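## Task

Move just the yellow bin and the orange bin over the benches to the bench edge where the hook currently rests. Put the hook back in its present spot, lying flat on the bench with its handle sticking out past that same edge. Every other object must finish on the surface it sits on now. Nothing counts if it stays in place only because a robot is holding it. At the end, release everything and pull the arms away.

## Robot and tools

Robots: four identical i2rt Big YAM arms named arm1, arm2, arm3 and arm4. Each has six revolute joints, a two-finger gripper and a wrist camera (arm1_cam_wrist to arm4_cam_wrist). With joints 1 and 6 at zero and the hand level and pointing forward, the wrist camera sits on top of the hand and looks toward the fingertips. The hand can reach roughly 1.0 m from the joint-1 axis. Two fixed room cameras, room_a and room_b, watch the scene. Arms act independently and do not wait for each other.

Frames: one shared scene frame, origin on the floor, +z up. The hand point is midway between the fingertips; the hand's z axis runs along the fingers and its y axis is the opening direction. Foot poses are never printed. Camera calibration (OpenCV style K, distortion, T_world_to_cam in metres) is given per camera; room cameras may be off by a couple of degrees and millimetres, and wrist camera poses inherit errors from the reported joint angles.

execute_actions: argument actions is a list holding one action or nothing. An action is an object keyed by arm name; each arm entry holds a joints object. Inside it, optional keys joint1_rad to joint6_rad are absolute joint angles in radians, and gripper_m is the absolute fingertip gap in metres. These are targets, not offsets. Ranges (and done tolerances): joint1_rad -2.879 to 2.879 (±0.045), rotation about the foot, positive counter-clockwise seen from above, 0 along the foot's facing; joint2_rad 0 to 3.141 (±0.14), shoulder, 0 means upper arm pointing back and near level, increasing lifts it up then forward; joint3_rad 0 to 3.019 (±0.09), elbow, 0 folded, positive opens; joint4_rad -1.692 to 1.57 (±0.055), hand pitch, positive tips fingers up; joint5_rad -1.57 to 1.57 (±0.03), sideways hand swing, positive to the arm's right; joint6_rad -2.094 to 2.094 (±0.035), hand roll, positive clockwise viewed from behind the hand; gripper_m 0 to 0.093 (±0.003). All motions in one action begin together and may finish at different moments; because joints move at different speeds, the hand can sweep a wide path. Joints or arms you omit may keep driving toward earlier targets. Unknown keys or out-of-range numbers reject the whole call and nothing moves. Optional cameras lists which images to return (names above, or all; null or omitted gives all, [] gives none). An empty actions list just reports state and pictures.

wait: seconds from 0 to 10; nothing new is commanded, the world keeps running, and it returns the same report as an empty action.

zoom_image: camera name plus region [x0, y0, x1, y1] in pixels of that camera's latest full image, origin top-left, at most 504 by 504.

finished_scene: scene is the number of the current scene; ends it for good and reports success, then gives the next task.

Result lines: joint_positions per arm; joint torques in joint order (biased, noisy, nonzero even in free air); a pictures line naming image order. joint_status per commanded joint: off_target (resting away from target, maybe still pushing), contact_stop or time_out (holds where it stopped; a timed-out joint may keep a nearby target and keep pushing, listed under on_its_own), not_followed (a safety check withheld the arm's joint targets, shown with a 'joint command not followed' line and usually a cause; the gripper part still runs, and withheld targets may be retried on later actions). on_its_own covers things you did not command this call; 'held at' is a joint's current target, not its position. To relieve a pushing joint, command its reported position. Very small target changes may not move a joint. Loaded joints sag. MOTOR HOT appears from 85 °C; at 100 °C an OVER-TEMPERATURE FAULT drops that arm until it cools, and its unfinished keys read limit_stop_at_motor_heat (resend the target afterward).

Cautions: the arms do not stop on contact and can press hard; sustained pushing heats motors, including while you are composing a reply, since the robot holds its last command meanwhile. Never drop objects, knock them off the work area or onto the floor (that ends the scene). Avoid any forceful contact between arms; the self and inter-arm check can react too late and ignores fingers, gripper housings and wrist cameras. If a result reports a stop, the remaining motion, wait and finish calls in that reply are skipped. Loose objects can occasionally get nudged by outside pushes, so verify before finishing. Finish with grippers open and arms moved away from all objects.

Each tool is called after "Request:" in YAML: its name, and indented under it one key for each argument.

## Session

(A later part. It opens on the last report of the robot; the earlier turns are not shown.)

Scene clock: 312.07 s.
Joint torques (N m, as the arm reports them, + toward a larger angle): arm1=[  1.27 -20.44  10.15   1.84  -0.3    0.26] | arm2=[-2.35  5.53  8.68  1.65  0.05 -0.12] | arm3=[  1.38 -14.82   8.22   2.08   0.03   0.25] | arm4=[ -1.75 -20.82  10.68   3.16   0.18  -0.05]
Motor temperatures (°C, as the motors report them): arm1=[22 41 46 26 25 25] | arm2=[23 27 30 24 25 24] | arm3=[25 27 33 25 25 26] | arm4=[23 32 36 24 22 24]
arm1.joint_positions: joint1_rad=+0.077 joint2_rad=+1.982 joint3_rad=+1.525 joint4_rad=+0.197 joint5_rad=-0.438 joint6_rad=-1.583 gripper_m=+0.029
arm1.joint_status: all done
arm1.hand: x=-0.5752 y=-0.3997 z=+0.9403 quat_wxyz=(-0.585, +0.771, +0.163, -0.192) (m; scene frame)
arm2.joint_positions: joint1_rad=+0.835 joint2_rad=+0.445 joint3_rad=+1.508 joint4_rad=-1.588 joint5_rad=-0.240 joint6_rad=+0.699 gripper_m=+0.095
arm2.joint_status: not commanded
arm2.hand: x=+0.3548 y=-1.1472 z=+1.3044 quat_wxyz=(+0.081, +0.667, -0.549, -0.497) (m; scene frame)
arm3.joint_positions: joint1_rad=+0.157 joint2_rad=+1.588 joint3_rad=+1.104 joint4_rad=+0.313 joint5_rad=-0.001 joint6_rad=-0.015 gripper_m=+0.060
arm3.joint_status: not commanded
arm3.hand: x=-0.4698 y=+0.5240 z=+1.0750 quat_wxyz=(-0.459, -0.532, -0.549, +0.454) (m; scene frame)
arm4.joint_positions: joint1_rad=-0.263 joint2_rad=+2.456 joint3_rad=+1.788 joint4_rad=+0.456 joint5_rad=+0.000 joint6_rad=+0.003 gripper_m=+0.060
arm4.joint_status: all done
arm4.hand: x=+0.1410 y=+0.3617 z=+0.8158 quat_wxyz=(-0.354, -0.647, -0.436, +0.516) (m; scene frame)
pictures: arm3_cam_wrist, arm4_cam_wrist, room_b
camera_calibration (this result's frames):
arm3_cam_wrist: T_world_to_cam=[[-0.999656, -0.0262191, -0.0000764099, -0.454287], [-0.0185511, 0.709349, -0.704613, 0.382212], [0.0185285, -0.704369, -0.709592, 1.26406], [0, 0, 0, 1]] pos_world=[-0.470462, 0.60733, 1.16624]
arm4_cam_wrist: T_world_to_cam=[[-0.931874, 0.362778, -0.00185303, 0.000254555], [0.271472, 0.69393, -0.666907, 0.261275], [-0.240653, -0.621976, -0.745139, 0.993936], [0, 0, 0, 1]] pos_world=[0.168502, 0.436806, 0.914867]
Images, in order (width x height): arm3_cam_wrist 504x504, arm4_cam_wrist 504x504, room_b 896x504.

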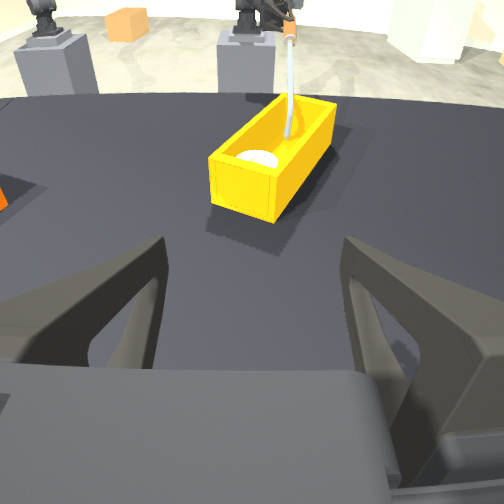

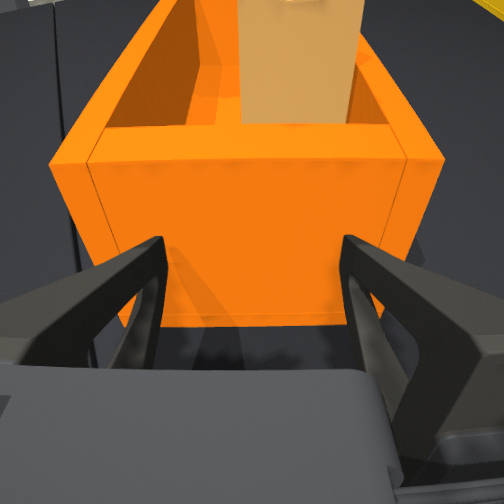

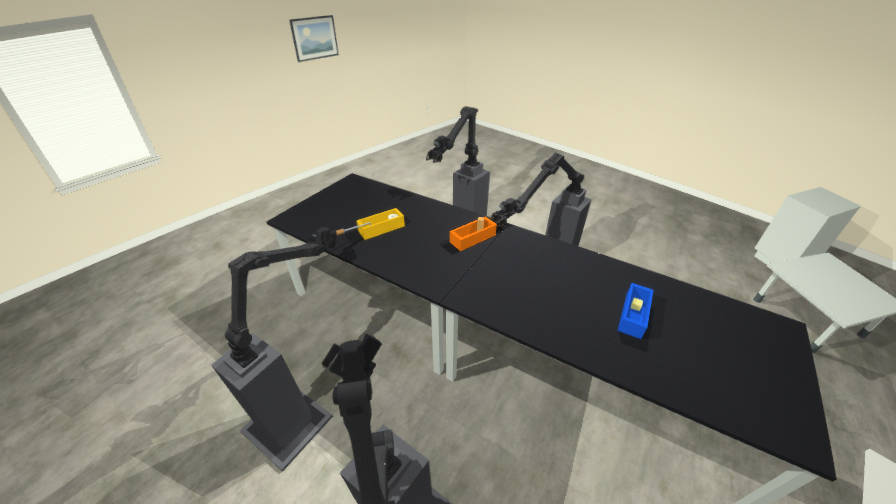

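Request:
execute_actions:
  actions:
    - {"arm1": {"joints": {"joint2_rad": 1.667, "joint3_rad": 1.185, "joint4_rad": 0.15}}, "arm4": {"joints": {"joint2_rad": 2.565, "joint3_rad": 1.995}}}
  cameras: ["arm3_cam_wrist", "arm4_cam_wrist", "room_b", "room_a"]

Scene clock: 316.07 s.
Joint torques (N m, as the arm reports them, + toward a larger angle): arm1=[  1.26 -14.98  10.21   1.66  -0.39   0.35] | arm2=[-2.45  5.33  8.67  1.7   0.02 -0.13] | arm3=[  1.42 -14.82   8.21   2.07   0.03   0.24] | arm4=[ -0.9  -20.47  11.58   3.12   0.17   0.02]
Motor temperatures (°C, as the motors report them): arm1=[22 40 45 26 25 25] | arm2=[23 27 30 24 25 24] | arm3=[25 27 33 25 25 26] | arm4=[23 32 37 24 22 24]
arm1.joint_positions: joint1_rad=+0.077 joint2_rad=+1.685 joint3_rad=+1.187 joint4_rad=+0.154 joint5_rad=-0.437 joint6_rad=-1.592 gripper_m=+0.029
arm1.joint_status: all done
arm1.hand: x=-0.5667 y=-0.5148 z=+0.9580 quat_wxyz=(-0.553, +0.794, +0.160, -0.193) (m; scene frame)
arm2.joint_positions: joint1_rad=+0.835 joint2_rad=+0.445 joint3_rad=+1.508 joint4_rad=-1.588 joint5_rad=-0.240 joint6_rad=+0.699 gripper_m=+0.095
arm2.joint_status: not commanded
arm2.hand: x=+0.3548 y=-1.1472 z=+1.3044 quat_wxyz=(+0.081, +0.667, -0.549, -0.497) (m; scene frame)
arm3.joint_positions: joint1_rad=+0.157 joint2_rad=+1.588 joint3_rad=+1.104 joint4_rad=+0.313 joint5_rad=-0.001 joint6_rad=-0.015 gripper_m=+0.060
arm3.joint_status: not commanded
arm3.hand: x=-0.4698 y=+0.5240 z=+1.0750 quat_wxyz=(-0.459, -0.532, -0.549, +0.454) (m; scene frame)
arm4.joint_positions: joint1_rad=-0.263 joint2_rad=+2.545 joint3_rad=+1.942 joint4_rad=+0.456 joint5_rad=-0.001 joint6_rad=+0.003 gripper_m=+0.060
arm4.joint_status: all done
arm4.hand: x=+0.1288 y=+0.3310 z=+0.8210 quat_wxyz=(-0.368, -0.629, -0.425, +0.537) (m; scene frame)
pictures: arm3_cam_wrist, arm4_cam_wrist, room_a, room_b
camera_calibration (this result's frames):
arm3_cam_wrist: T_world_to_cam=[[-0.999656, -0.0262191, -0.0000764099, -0.454287], [-0.0185511, 0.709349, -0.704613, 0.382212], [0.0185285, -0.704369, -0.709592, 1.26406], [0, 0, 0, 1]] pos_world=[-0.470462, 0.60733, 1.16624]
arm4_cam_wrist: T_world_to_cam=[[-0.931955, 0.362571, -0.00118033, -0.000351605], [0.254517, 0.651887, -0.714328, 0.344453], [-0.258225, -0.666022, -0.69981, 0.955401], [0, 0, 0, 1]] pos_world=[0.158712, 0.411901, 0.914652]
Images, in order (width x height): arm3_cam_wrist 504x504, arm4_cam_wrist 504x504, room_a 896x504, room_b 896x504.

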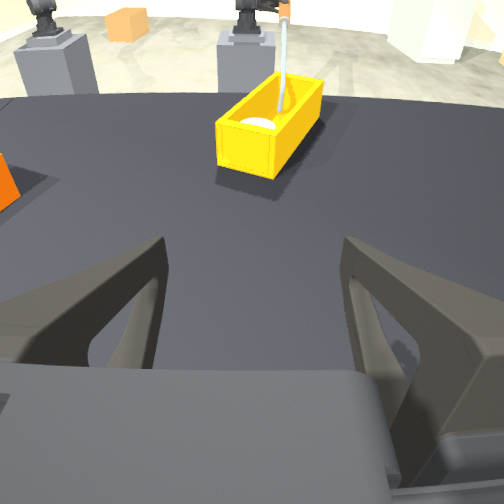

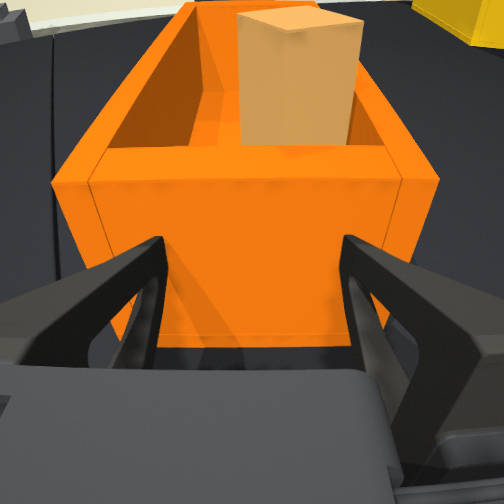

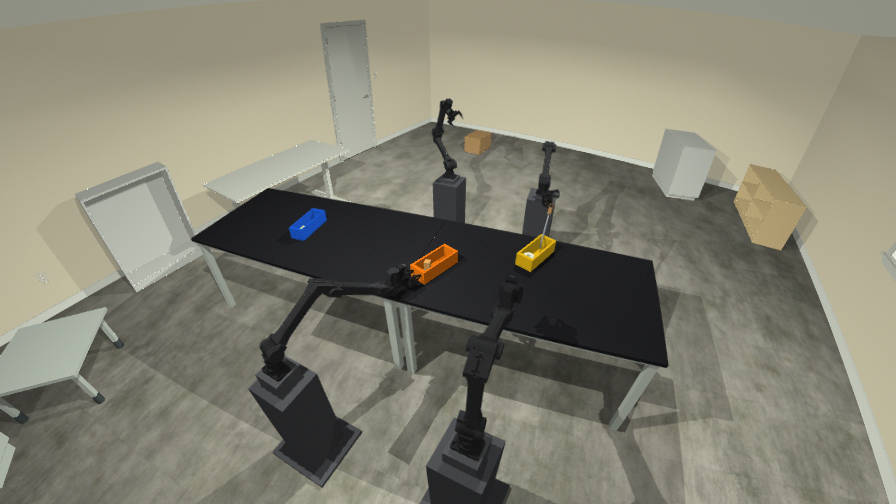

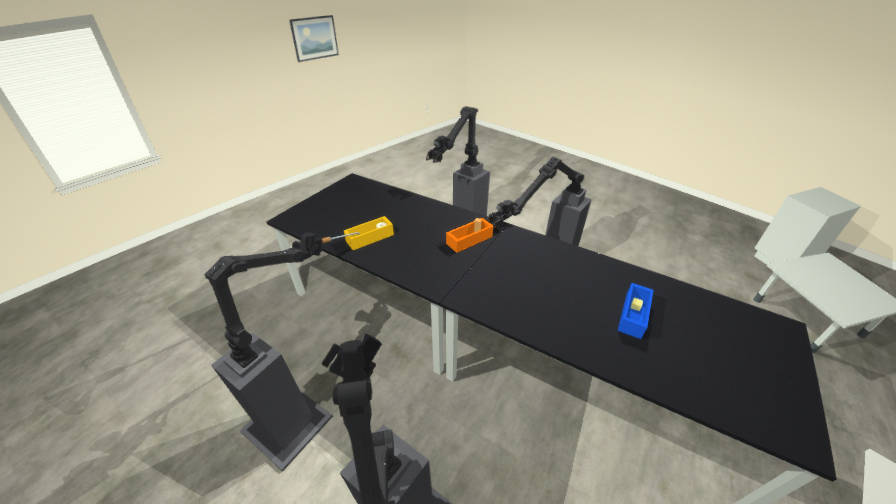

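Request:
zoom_image:
  camera: "room_b"
  region: [300, 200, 420, 280]

Region (300, 200, 420, 280) of room_b's 896x504 image, scaled by 4.200, with more detail than that image has.

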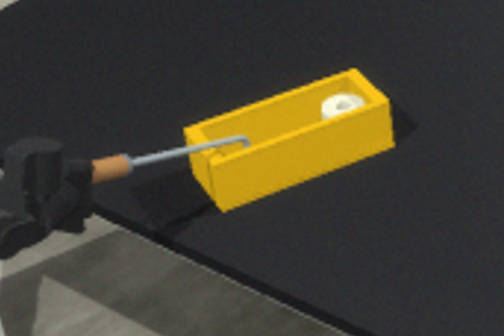

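Request:
execute_actions:
  actions:
    - {"arm1": {"joints": {"joint2_rad": 1.448, "joint3_rad": 0.98, "joint4_rad": 0.082}}, "arm4": {"joints": {"joint2_rad": 2.67, "joint3_rad": 2.17}}}
  cameras: ["arm3_cam_wrist", "arm4_cam_wrist", "room_b", "room_a"]

Request:
zoom_image:
  camera: "room_b"
  region: [300, 200, 420, 280]

Scene clock: 326.83 s.
Joint torques (N m, as the arm reports them, + toward a larger angle): arm1=[  1.42 -11.03  10.66   1.4   -0.41   0.4 ] | arm2=[-2.14  5.42  8.71  1.72  0.05 -0.11] | arm3=[  1.35 -14.84   8.21   2.08   0.02   0.25] | arm4=[ -1.08 -22.27  11.74   2.94   0.21  -0.03]
Motor temperatures (°C, as the motors report them): arm1=[22 39 43 26 26 25] | arm2=[23 27 30 24 25 24] | arm3=[25 27 33 25 25 26] | arm4=[23 32 38 24 22 24]
arm1.joint_positions: joint1_rad=+0.077 joint2_rad=+1.460 joint3_rad=+0.977 joint4_rad=+0.090 joint5_rad=-0.437 joint6_rad=-1.597 gripper_m=+0.029
arm1.joint_status: all done
arm1.hand: x=-0.5605 y=-0.6011 z=+0.9691 quat_wxyz=(-0.534, +0.808, +0.158, -0.194) (m; scene frame)
arm2.joint_positions: joint1_rad=+0.835 joint2_rad=+0.445 joint3_rad=+1.508 joint4_rad=-1.588 joint5_rad=-0.240 joint6_rad=+0.699 gripper_m=+0.095
arm2.joint_status: not commanded
arm2.hand: x=+0.3548 y=-1.1472 z=+1.3044 quat_wxyz=(+0.081, +0.667, -0.549, -0.497) (m; scene frame)
arm3.joint_positions: joint1_rad=+0.157 joint2_rad=+1.588 joint3_rad=+1.104 joint4_rad=+0.313 joint5_rad=-0.001 joint6_rad=-0.015 gripper_m=+0.060
arm3.joint_status: not commanded
arm3.hand: x=-0.4698 y=+0.5240 z=+1.0750 quat_wxyz=(-0.459, -0.532, -0.549, +0.454) (m; scene frame)
arm4.joint_positions: joint1_rad=-0.263 joint2_rad=+2.653 joint3_rad=+2.117 joint4_rad=+0.456 joint5_rad=-0.001 joint6_rad=+0.003 gripper_m=+0.060
arm4.joint_status: all done
arm4.hand: x=+0.1176 y=+0.3026 z=+0.8200 quat_wxyz=(-0.382, -0.611, -0.412, +0.557) (m; scene frame)
pictures: arm3_cam_wrist, arm4_cam_wrist, room_a, room_b
camera_calibration (this result's frames):
arm3_cam_wrist: T_world_to_cam=[[-0.999656, -0.0262191, -0.0000764099, -0.454287], [-0.0185511, 0.709349, -0.704613, 0.382212], [0.0185285, -0.704369, -0.709592, 1.26406], [0, 0, 0, 1]] pos_world=[-0.470462, 0.60733, 1.16624]
arm4_cam_wrist: T_world_to_cam=[[-0.93186, 0.362818, -0.00080491, -0.00091625], [0.236515, 0.605778, -0.759667, 0.41835], [-0.275133, -0.708094, -0.650311, 0.907049], [0, 0, 0, 1]] pos_world=[0.14976, 0.389181, 0.907671]
Images, in order (width x height): arm3_cam_wrist 504x504, arm4_cam_wrist 504x504, room_a 896x504, room_b 896x504.

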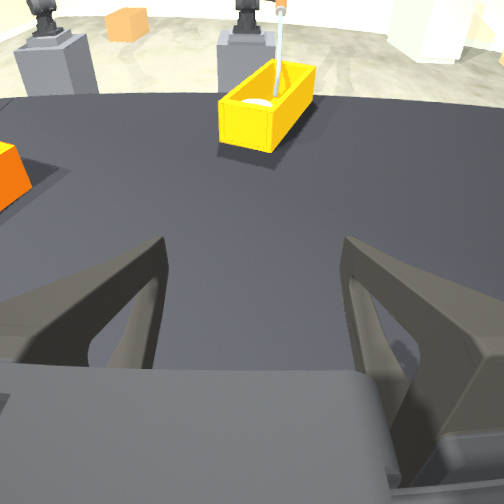

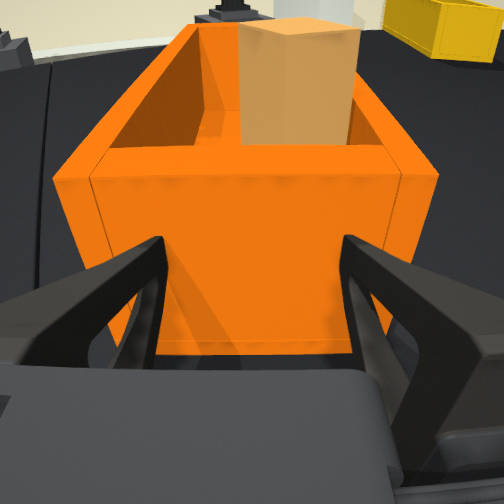

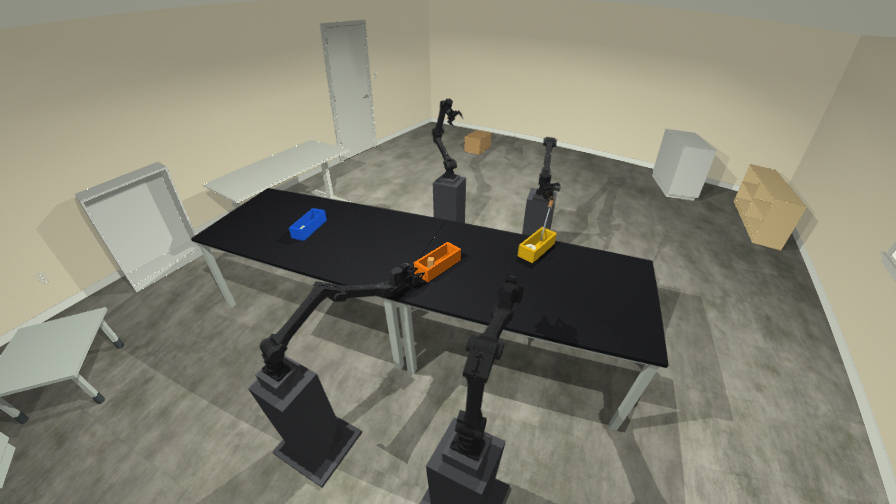

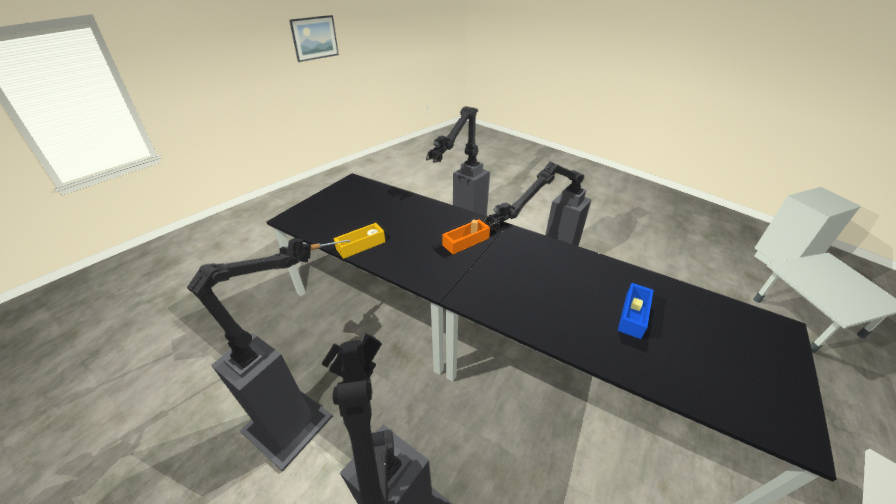

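Region (300, 200, 420, 280) of room_b's 896x504 image, scaled by 4.200, with more detail than that image has.

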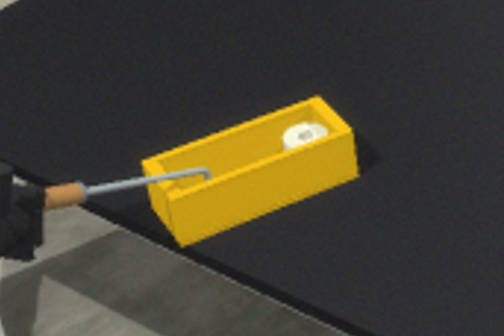

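Request:
execute_actions:
  actions:
    - {"arm1": {"joints": {"joint4_rad": 0.52}}, "arm4": {"joints": {"joint2_rad": 2.78, "joint3_rad": 2.35}}}
  cameras: ["arm3_cam_wrist", "arm4_cam_wrist"]

Request:
execute_actions:
  actions:
    - {"arm1": {"joints": {"joint1_rad": -0.36, "joint2_rad": 2.07, "joint3_rad": 2.31}}, "arm4": {"joints": {"joint2_rad": 2.83, "joint3_rad": 2.48, "joint4_rad": 0.33}}}
  cameras: ["arm3_cam_wrist", "arm4_cam_wrist", "room_b", "room_a"]

Scene clock: 367.53 s.
Joint torques (N m, as the arm reports them, + toward a larger angle): arm1=[  1.29 -11.39  13.75   3.76  -0.24  -0.15] | arm2=[-1.85  5.41  8.6   1.73  0.04 -0.11] | arm3=[  1.37 -14.76   8.22   2.06   0.03   0.24] | arm4=[ -0.87 -22.34  12.02   2.99   0.14  -0.06]
Motor temperatures (°C, as the motors report them): arm1=[22 36 42 26 26 25] | arm2=[23 27 30 24 25 24] | arm3=[25 27 34 25 25 26] | arm4=[23 33 41 24 22 24]
arm1.joint_positions: joint1_rad=+0.077 joint2_rad=+1.466 joint3_rad=+0.942 joint4_rad=+0.466 joint5_rad=-0.438 joint6_rad=-1.547 gripper_m=+0.029
arm1.joint_status: all done
arm1.hand: x=-0.5613 y=-0.5884 z=+1.0298 quat_wxyz=(-0.658, +0.709, +0.164, -0.191) (m; scene frame)
arm2.joint_positions: joint1_rad=+0.835 joint2_rad=+0.445 joint3_rad=+1.508 joint4_rad=-1.588 joint5_rad=-0.240 joint6_rad=+0.699 gripper_m=+0.095
arm2.joint_status: not commanded
arm2.hand: x=+0.3548 y=-1.1472 z=+1.3044 quat_wxyz=(+0.081, +0.667, -0.549, -0.497) (m; scene frame)
arm3.joint_positions: joint1_rad=+0.157 joint2_rad=+1.588 joint3_rad=+1.104 joint4_rad=+0.313 joint5_rad=-0.001 joint6_rad=-0.015 gripper_m=+0.060
arm3.joint_status: not commanded
arm3.hand: x=-0.4698 y=+0.5240 z=+1.0750 quat_wxyz=(-0.459, -0.532, -0.549, +0.454) (m; scene frame)
arm4.joint_positions: joint1_rad=-0.263 joint2_rad=+2.762 joint3_rad=+2.297 joint4_rad=+0.456 joint5_rad=-0.001 joint6_rad=+0.003 gripper_m=+0.060
arm4.joint_status: all done
arm4.hand: x=+0.1087 y=+0.2800 z=+0.8201 quat_wxyz=(-0.397, -0.591, -0.399, +0.578) (m; scene frame)
pictures: arm3_cam_wrist, arm4_cam_wrist
camera_calibration (this result's frames):
arm3_cam_wrist: T_world_to_cam=[[-0.999656, -0.0262191, -0.0000764099, -0.454287], [-0.0185511, 0.709349, -0.704613, 0.382212], [0.0185285, -0.704369, -0.709592, 1.26406], [0, 0, 0, 1]] pos_world=[-0.470462, 0.60733, 1.16624]
arm4_cam_wrist: T_world_to_cam=[[-0.93175, 0.363101, -0.000432338, -0.00144537], [0.216526, 0.554669, -0.803405, 0.486505], [-0.291477, -0.748666, -0.595433, 0.856743], [0, 0, 0, 1]] pos_world=[0.143033, 0.37209, 0.900993]
Images, in order (width x height): arm3_cam_wrist 504x504, arm4_cam_wrist 504x504.

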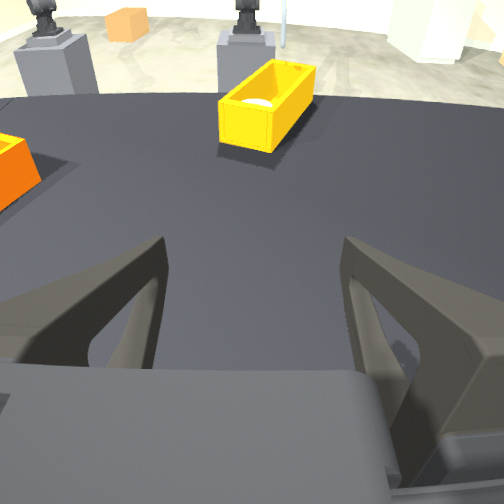

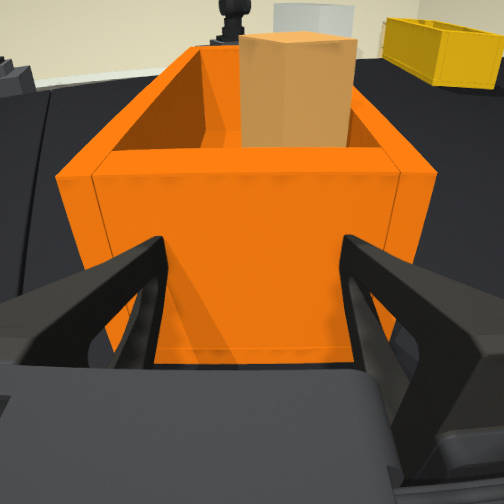

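Scene clock: 369.57 s.
Joint torques (N m, as the arm reports them, + toward a larger angle): arm1=[  1.2  -22.28  16.39   2.28   0.38  -0.16] | arm2=[-2.22  5.54  8.58  1.72  0.04 -0.13] | arm3=[  1.38 -14.85   8.21   2.07   0.02   0.24] | arm4=[ -1.7  -22.36  12.46   1.57   0.15   0.02]
Motor temperatures (°C, as the motors report them): arm1=[22 36 44 26 26 25] | arm2=[23 27 30 24 25 24] | arm3=[25 27 34 25 25 26] | arm4=[23 33 41 24 22 24]
arm1.joint_positions: joint1_rad=-0.360 joint2_rad=+2.093 joint3_rad=+2.252 joint4_rad=+0.492 joint5_rad=-0.444 joint6_rad=-1.542 gripper_m=+0.029
arm1.joint_status: all done
arm1.hand: x=-0.2170 y=-0.3875 z=+1.3411 quat_wxyz=(-0.876, +0.468, +0.108, +0.049) (m; scene frame)
arm2.joint_positions: joint1_rad=+0.835 joint2_rad=+0.445 joint3_rad=+1.508 joint4_rad=-1.588 joint5_rad=-0.240 joint6_rad=+0.699 gripper_m=+0.095
arm2.joint_status: not commanded
arm2.hand: x=+0.3548 y=-1.1472 z=+1.3044 quat_wxyz=(+0.081, +0.667, -0.549, -0.497) (m; scene frame)
arm3.joint_positions: joint1_rad=+0.157 joint2_rad=+1.588 joint3_rad=+1.104 joint4_rad=+0.313 joint5_rad=-0.001 joint6_rad=-0.015 gripper_m=+0.060
arm3.joint_status: not commanded
arm3.hand: x=-0.4698 y=+0.5240 z=+1.0750 quat_wxyz=(-0.459, -0.532, -0.549, +0.454) (m; scene frame)
arm4.joint_positions: joint1_rad=-0.263 joint2_rad=+2.808 joint3_rad=+2.428 joint4_rad=+0.347 joint5_rad=-0.001 joint6_rad=+0.003 gripper_m=+0.060
arm4.joint_status: all done
arm4.hand: x=+0.1026 y=+0.2648 z=+0.8265 quat_wxyz=(-0.392, -0.598, -0.403, +0.572) (m; scene frame)
pictures: arm3_cam_wrist, arm4_cam_wrist, room_a, room_b
camera_calibration (this result's frames):
arm3_cam_wrist: T_world_to_cam=[[-0.999656, -0.0262191, -0.0000764099, -0.454287], [-0.0185511, 0.709349, -0.704613, 0.382212], [0.0185285, -0.704369, -0.709592, 1.26406], [0, 0, 0, 1]] pos_world=[-0.470462, 0.60733, 1.16624]
arm4_cam_wrist: T_world_to_cam=[[-0.931787, 0.363004, -0.000553486, -0.00142943], [0.223279, 0.571927, -0.789333, 0.48456], [-0.286215, -0.735614, -0.613965, 0.858755], [0, 0, 0, 1]] pos_world=[0.136264, 0.355099, 0.909724]
Images, in order (width x height): arm3_cam_wrist 504x504, arm4_cam_wrist 504x504, room_a 896x504, room_b 896x504.

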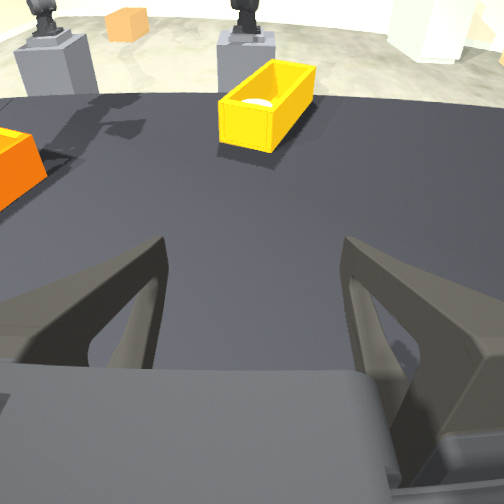

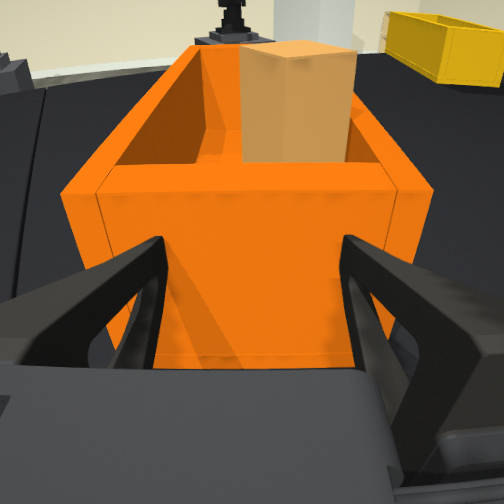

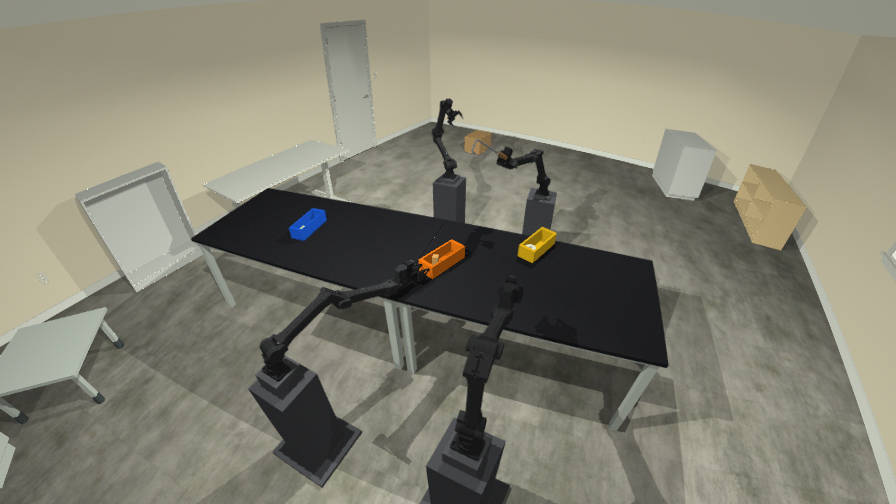

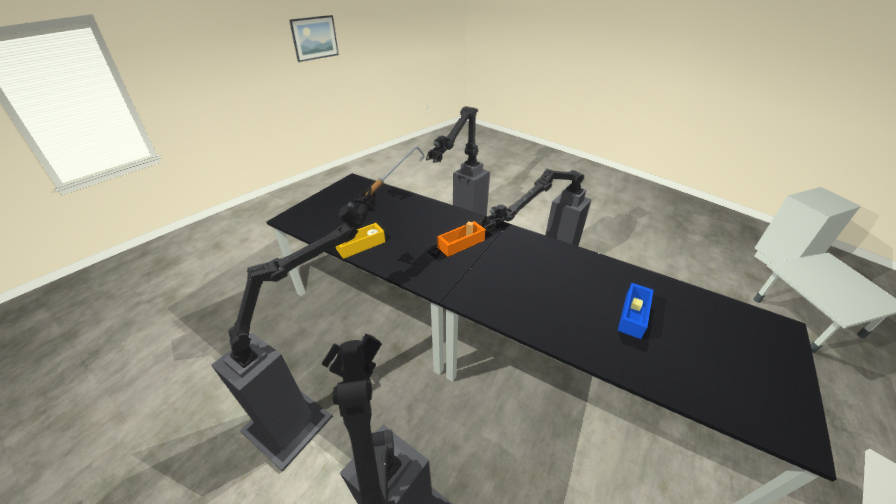

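Request:
execute_actions:
  actions:
    - {"arm1": {"joints": {"joint2_rad": 2.51, "joint3_rad": 2.46, "joint4_rad": 0.235}}, "arm4": {"joints": {"joint2_rad": 2.9, "joint3_rad": 2.67, "joint4_rad": 0.17}}}
  cameras: ["arm1_cam_wrist", "arm3_cam_wrist", "arm4_cam_wrist", "room_b", "room_a"]

Scene clock: 376.80 s.
Joint torques (N m, as the arm reports them, + toward a larger angle): arm1=[  0.99 -32.14  17.82   2.61  -0.02  -0.11] | arm2=[-2.37  5.3   8.6   1.75  0.07 -0.13] | arm3=[  1.42 -14.82   8.21   2.08   0.03   0.25] | arm4=[ -1.64 -23.12  12.57   1.48   0.12   0.02]
Motor temperatures (°C, as the motors report them): arm1=[22 37 46 26 26 25] | arm2=[23 27 30 24 25 24] | arm3=[25 27 34 25 25 26] | arm4=[23 33 41 24 22 24]
arm1.joint_positions: joint1_rad=-0.360 joint2_rad=+2.591 joint3_rad=+2.390 joint4_rad=+0.209 joint5_rad=-0.442 joint6_rad=-1.547 gripper_m=+0.029
arm1.joint_status: all done
arm1.hand: x=-0.1623 y=-0.2479 z=+0.9109 quat_wxyz=(-0.705, +0.708, +0.019, -0.036) (m; scene frame)
arm2.joint_positions: joint1_rad=+0.835 joint2_rad=+0.445 joint3_rad=+1.508 joint4_rad=-1.588 joint5_rad=-0.240 joint6_rad=+0.699 gripper_m=+0.095
arm2.joint_status: not commanded
arm2.hand: x=+0.3548 y=-1.1472 z=+1.3044 quat_wxyz=(+0.081, +0.667, -0.549, -0.497) (m; scene frame)
arm3.joint_positions: joint1_rad=+0.157 joint2_rad=+1.588 joint3_rad=+1.104 joint4_rad=+0.313 joint5_rad=-0.001 joint6_rad=-0.015 gripper_m=+0.060
arm3.joint_status: not commanded
arm3.hand: x=-0.4698 y=+0.5240 z=+1.0750 quat_wxyz=(-0.459, -0.532, -0.549, +0.454) (m; scene frame)
arm4.joint_positions: joint1_rad=-0.263 joint2_rad=+2.883 joint3_rad=+2.618 joint4_rad=+0.185 joint5_rad=-0.001 joint6_rad=+0.003 gripper_m=+0.060
arm4.joint_status: all done
arm4.hand: x=+0.0965 y=+0.2493 z=+0.8271 quat_wxyz=(-0.382, -0.611, -0.412, +0.557) (m; scene frame)
pictures: arm1_cam_wrist, arm3_cam_wrist, arm4_cam_wrist, room_a, room_b
camera_calibration (this result's frames):
arm1_cam_wrist: T_world_to_cam=[[0.0309502, 0.00251922, 0.999518, -0.905771], [0.859285, -0.510869, -0.0253202, 0.0405667], [0.510559, 0.859655, -0.0179762, 0.435436], [0, 0, 0, 1]] pos_world=[-0.22914, -0.351319, 0.914189]
arm3_cam_wrist: T_world_to_cam=[[-0.999656, -0.0262191, -0.0000764099, -0.454287], [-0.0185511, 0.709349, -0.704613, 0.382212], [0.0185285, -0.704369, -0.709592, 1.26406], [0, 0, 0, 1]] pos_world=[-0.470462, 0.60733, 1.16624]
arm4_cam_wrist: T_world_to_cam=[[-0.931861, 0.362815, -0.000809075, -0.00125401], [0.236726, 0.606317, -0.759171, 0.460446], [-0.274948, -0.707633, -0.650891, 0.868481], [0, 0, 0, 1]] pos_world=[0.128619, 0.335845, 0.914843]
Images, in order (width x height): arm1_cam_wrist 504x504, arm3_cam_wrist 504x504, arm4_cam_wrist 504x504, room_a 896x504, room_b 896x504.

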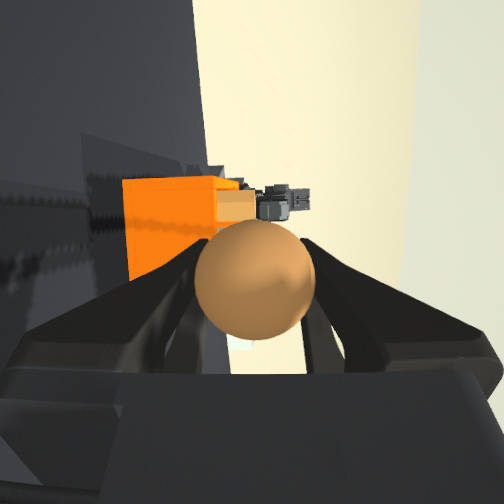

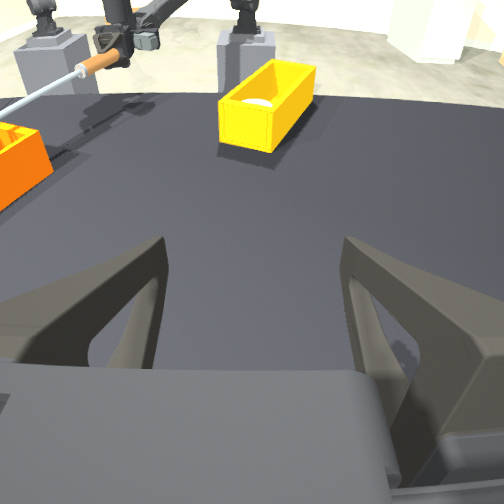

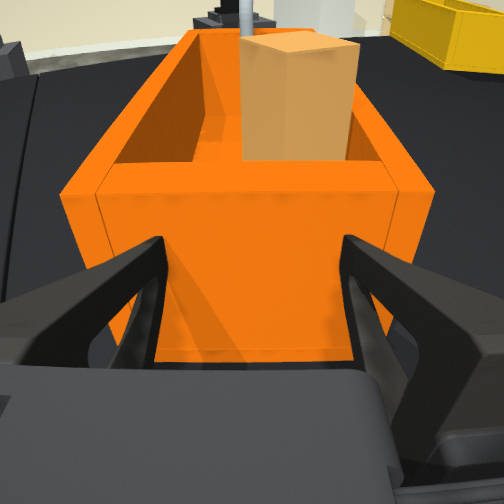

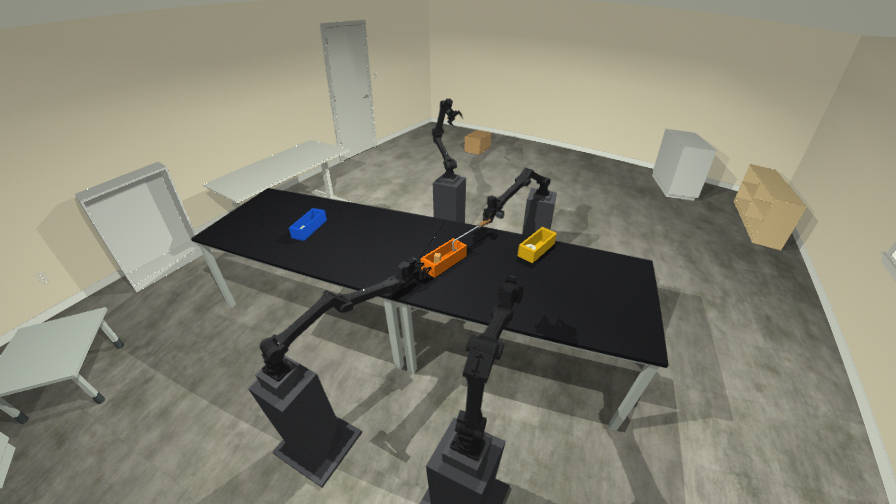

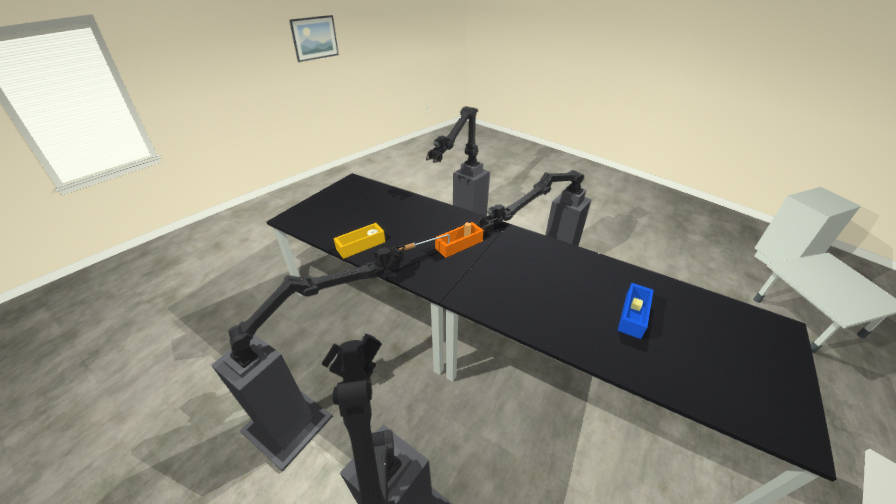

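Request:
zoom_image:
  camera: "room_b"
  region: [380, 200, 500, 280]

Request:
zoom_image:
  camera: "room_a"
  region: [400, 205, 505, 285]

Region (380, 200, 500, 280) of room_b's 896x504 image, scaled by 4.200, with more detail than that image has.

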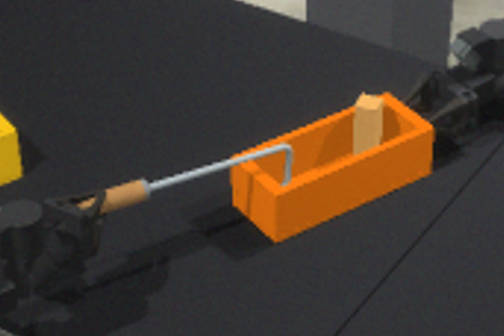

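Region (400, 205, 505, 285) of room_a's 896x504 image, scaled by 4.800, with more detail than that image has; it fills the top 384 rows of this view, and the rest is white.

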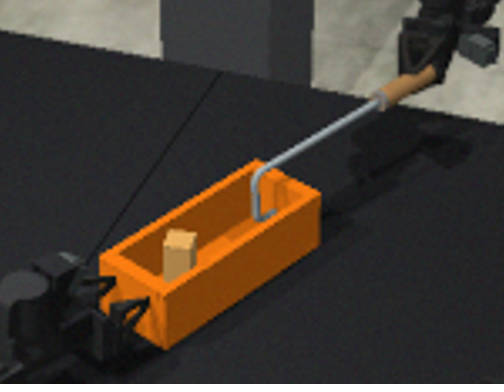

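Request:
execute_actions:
  actions:
    - {"arm1": {"joints": {"joint1_rad": -0.315, "joint2_rad": 2.3, "joint3_rad": 2.06, "joint4_rad": 0.01}}, "arm4": {"joints": {"joint2_rad": 2.58, "joint3_rad": 2.3}}}
  cameras: ["arm4_cam_wrist", "room_b", "room_a"]

Request:
zoom_image:
  camera: "room_a"
  region: [400, 195, 520, 285]

Scene clock: 411.33 s.
Joint torques (N m, as the arm reports them, + toward a larger angle): arm1=[  0.61 -24.56  10.15   1.52  -0.11   0.4 ] | arm2=[-2.08  5.58  8.7   1.74  0.06 -0.13] | arm3=[  1.33 -14.84   8.21   2.06   0.03   0.24] | arm4=[ -0.72 -20.67   8.86   1.86   0.25  -0.05]
Motor temperatures (°C, as the motors report them): arm1=[22 45 51 26 26 25] | arm2=[23 27 30 24 25 24] | arm3=[25 27 34 25 25 26] | arm4=[23 34 42 24 22 24]
arm1.joint_positions: joint1_rad=-0.311 joint2_rad=+2.321 joint3_rad=+2.072 joint4_rad=+0.016 joint5_rad=-0.442 joint6_rad=-1.596 gripper_m=+0.029
arm1.joint_status: all done
arm1.hand: x=-0.2276 y=-0.2926 z=+0.9300 quat_wxyz=(-0.621, +0.780, +0.022, -0.067) (m; scene frame)
arm2.joint_positions: joint1_rad=+0.835 joint2_rad=+0.445 joint3_rad=+1.508 joint4_rad=-1.588 joint5_rad=-0.240 joint6_rad=+0.699 gripper_m=+0.095
arm2.joint_status: not commanded
arm2.hand: x=+0.3548 y=-1.1472 z=+1.3044 quat_wxyz=(+0.081, +0.667, -0.549, -0.497) (m; scene frame)
arm3.joint_positions: joint1_rad=+0.157 joint2_rad=+1.588 joint3_rad=+1.104 joint4_rad=+0.313 joint5_rad=-0.001 joint6_rad=-0.015 gripper_m=+0.060
arm3.joint_status: not commanded
arm3.hand: x=-0.4698 y=+0.5240 z=+1.0750 quat_wxyz=(-0.459, -0.532, -0.549, +0.454) (m; scene frame)
arm4.joint_positions: joint1_rad=-0.263 joint2_rad=+2.559 joint3_rad=+2.298 joint4_rad=+0.179 joint5_rad=-0.001 joint6_rad=+0.003 gripper_m=+0.060
arm4.joint_status: all done
arm4.hand: x=+0.1064 y=+0.2761 z=+0.9496 quat_wxyz=(-0.382, -0.611, -0.413, +0.557) (m; scene frame)
pictures: arm4_cam_wrist, room_a, room_b
camera_calibration (this result's frames):
arm4_cam_wrist: T_world_to_cam=[[-0.931862, 0.362811, -0.000815326, -0.00159554], [0.237042, 0.607126, -0.758426, 0.533837], [-0.27467, -0.706942, -0.651759, 0.970497], [0, 0, 0, 1]] pos_world=[0.138538, 0.362557, 1.0374]
Images, in order (width x height): arm4_cam_wrist 504x504, room_a 896x504, room_b 896x504.

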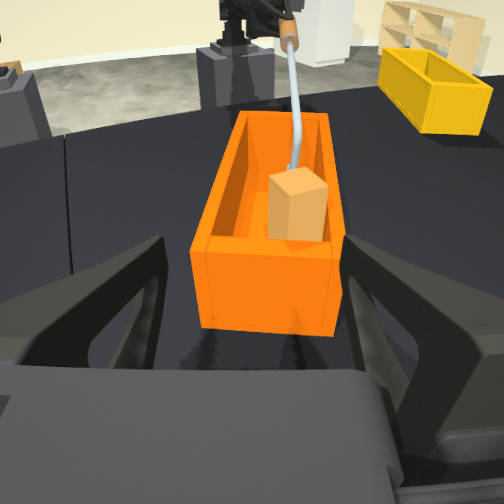

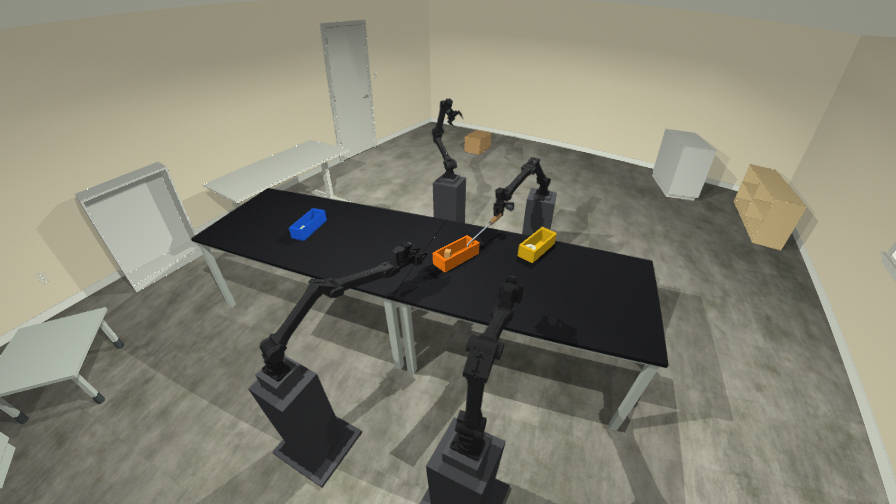

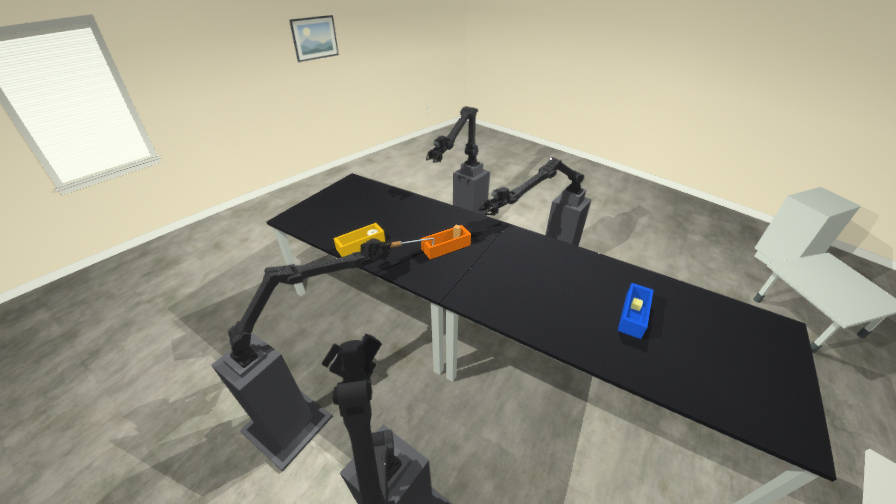

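Region (400, 195, 520, 285) of room_a's 896x504 image, scaled by 4.200, with more detail than that image has; it fills the top 378 rows of this view, and the rest is white.

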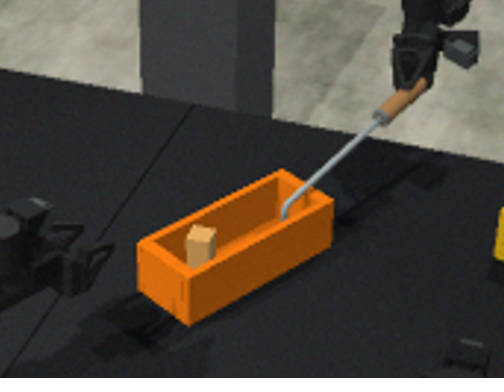

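Request:
execute_actions:
  actions:
    - {"arm1": {"joints": {"joint1_rad": -0.265, "joint2_rad": 2.005, "joint3_rad": 1.69, "joint4_rad": -0.065}}}
  cameras: ["arm4_cam_wrist", "room_b", "room_a"]

Request:
zoom_image:
  camera: "room_b"
  region: [330, 210, 480, 310]

Scene clock: 414.87 s.
Joint torques (N m, as the arm reports them, + toward a larger angle): arm1=[  1.51 -20.3    9.6    1.31  -0.4    0.5 ] | arm2=[-2.73  5.2   8.71  1.83  0.04 -0.1 ] | arm3=[  1.38 -14.79   8.21   2.06   0.03   0.25] | arm4=[ -1.05 -21.73   8.87   1.75   0.15   0.07]
Motor temperatures (°C, as the motors report them): arm1=[22 44 49 26 26 25] | arm2=[23 27 30 24 25 24] | arm3=[25 27 34 25 25 26] | arm4=[23 34 41 24 22 24]
arm1.joint_positions: joint1_rad=-0.266 joint2_rad=+2.018 joint3_rad=+1.706 joint4_rad=-0.054 joint5_rad=-0.437 joint6_rad=-1.607 gripper_m=+0.029
arm1.joint_status: all done
arm1.hand: x=-0.2936 y=-0.3784 z=+0.9602 quat_wxyz=(-0.570, +0.816, +0.026, -0.092) (m; scene frame)
arm2.joint_positions: joint1_rad=+0.835 joint2_rad=+0.445 joint3_rad=+1.508 joint4_rad=-1.588 joint5_rad=-0.240 joint6_rad=+0.699 gripper_m=+0.095
arm2.joint_status: not commanded
arm2.hand: x=+0.3548 y=-1.1472 z=+1.3044 quat_wxyz=(+0.081, +0.667, -0.549, -0.497) (m; scene frame)
arm3.joint_positions: joint1_rad=+0.157 joint2_rad=+1.588 joint3_rad=+1.104 joint4_rad=+0.313 joint5_rad=-0.001 joint6_rad=-0.015 gripper_m=+0.060
arm3.joint_status: not commanded
arm3.hand: x=-0.4698 y=+0.5240 z=+1.0750 quat_wxyz=(-0.459, -0.532, -0.549, +0.454) (m; scene frame)
arm4.joint_positions: joint1_rad=-0.263 joint2_rad=+2.559 joint3_rad=+2.298 joint4_rad=+0.179 joint5_rad=-0.001 joint6_rad=+0.003 gripper_m=+0.060
arm4.joint_status: not commanded
arm4.hand: x=+0.1064 y=+0.2761 z=+0.9496 quat_wxyz=(-0.382, -0.611, -0.413, +0.557) (m; scene frame)
pictures: arm4_cam_wrist, room_a, room_b
camera_calibration (this result's frames):
arm4_cam_wrist: T_world_to_cam=[[-0.931862, 0.362811, -0.000815326, -0.00159554], [0.237042, 0.607126, -0.758426, 0.533837], [-0.27467, -0.706942, -0.651759, 0.970497], [0, 0, 0, 1]] pos_world=[0.138538, 0.362557, 1.0374]
Images, in order (width x height): arm4_cam_wrist 504x504, room_a 896x504, room_b 896x504.

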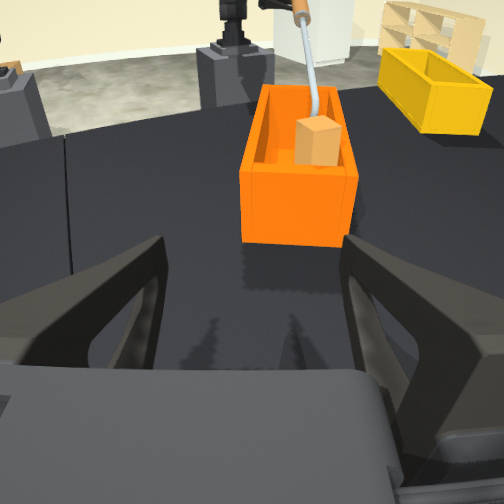

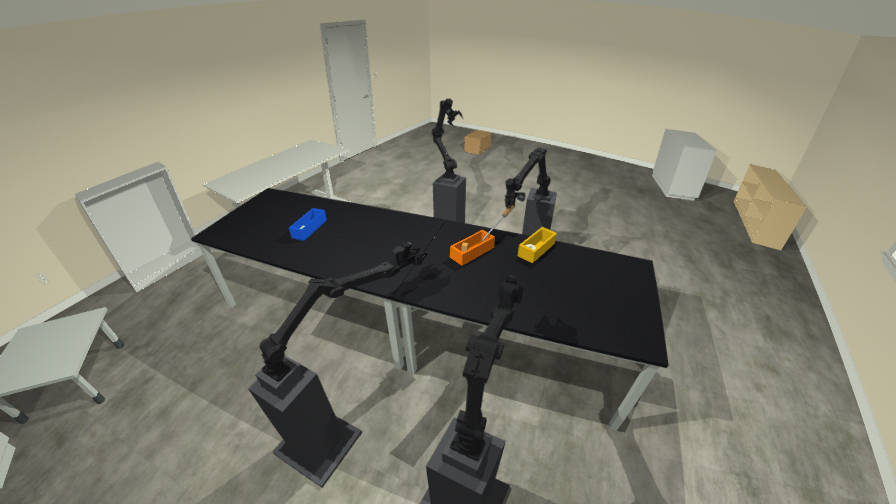

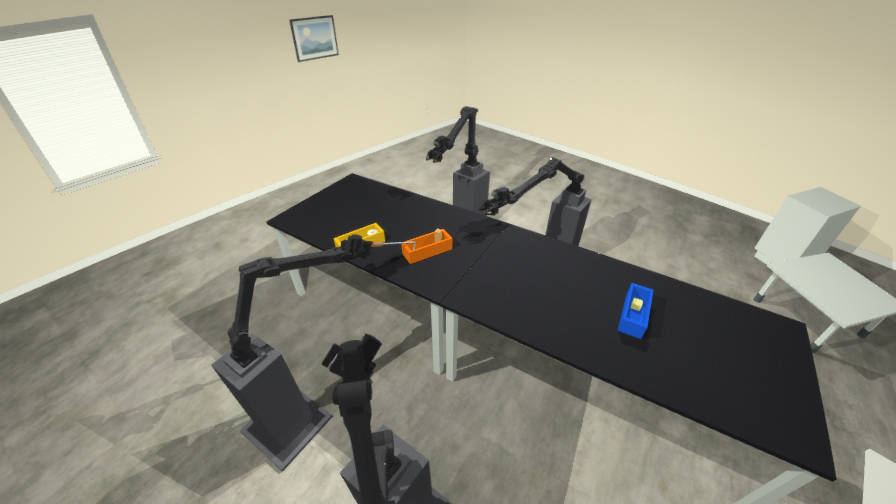

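Region (330, 210, 480, 310) of room_b's 896x504 image, scaled by 3.360, with more detail than that image has.

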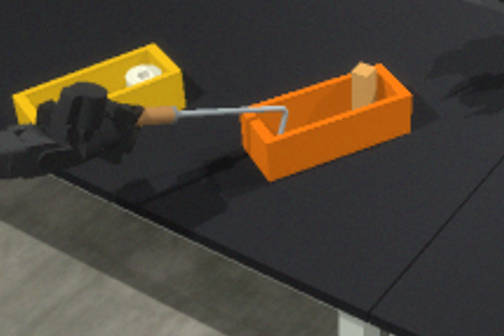

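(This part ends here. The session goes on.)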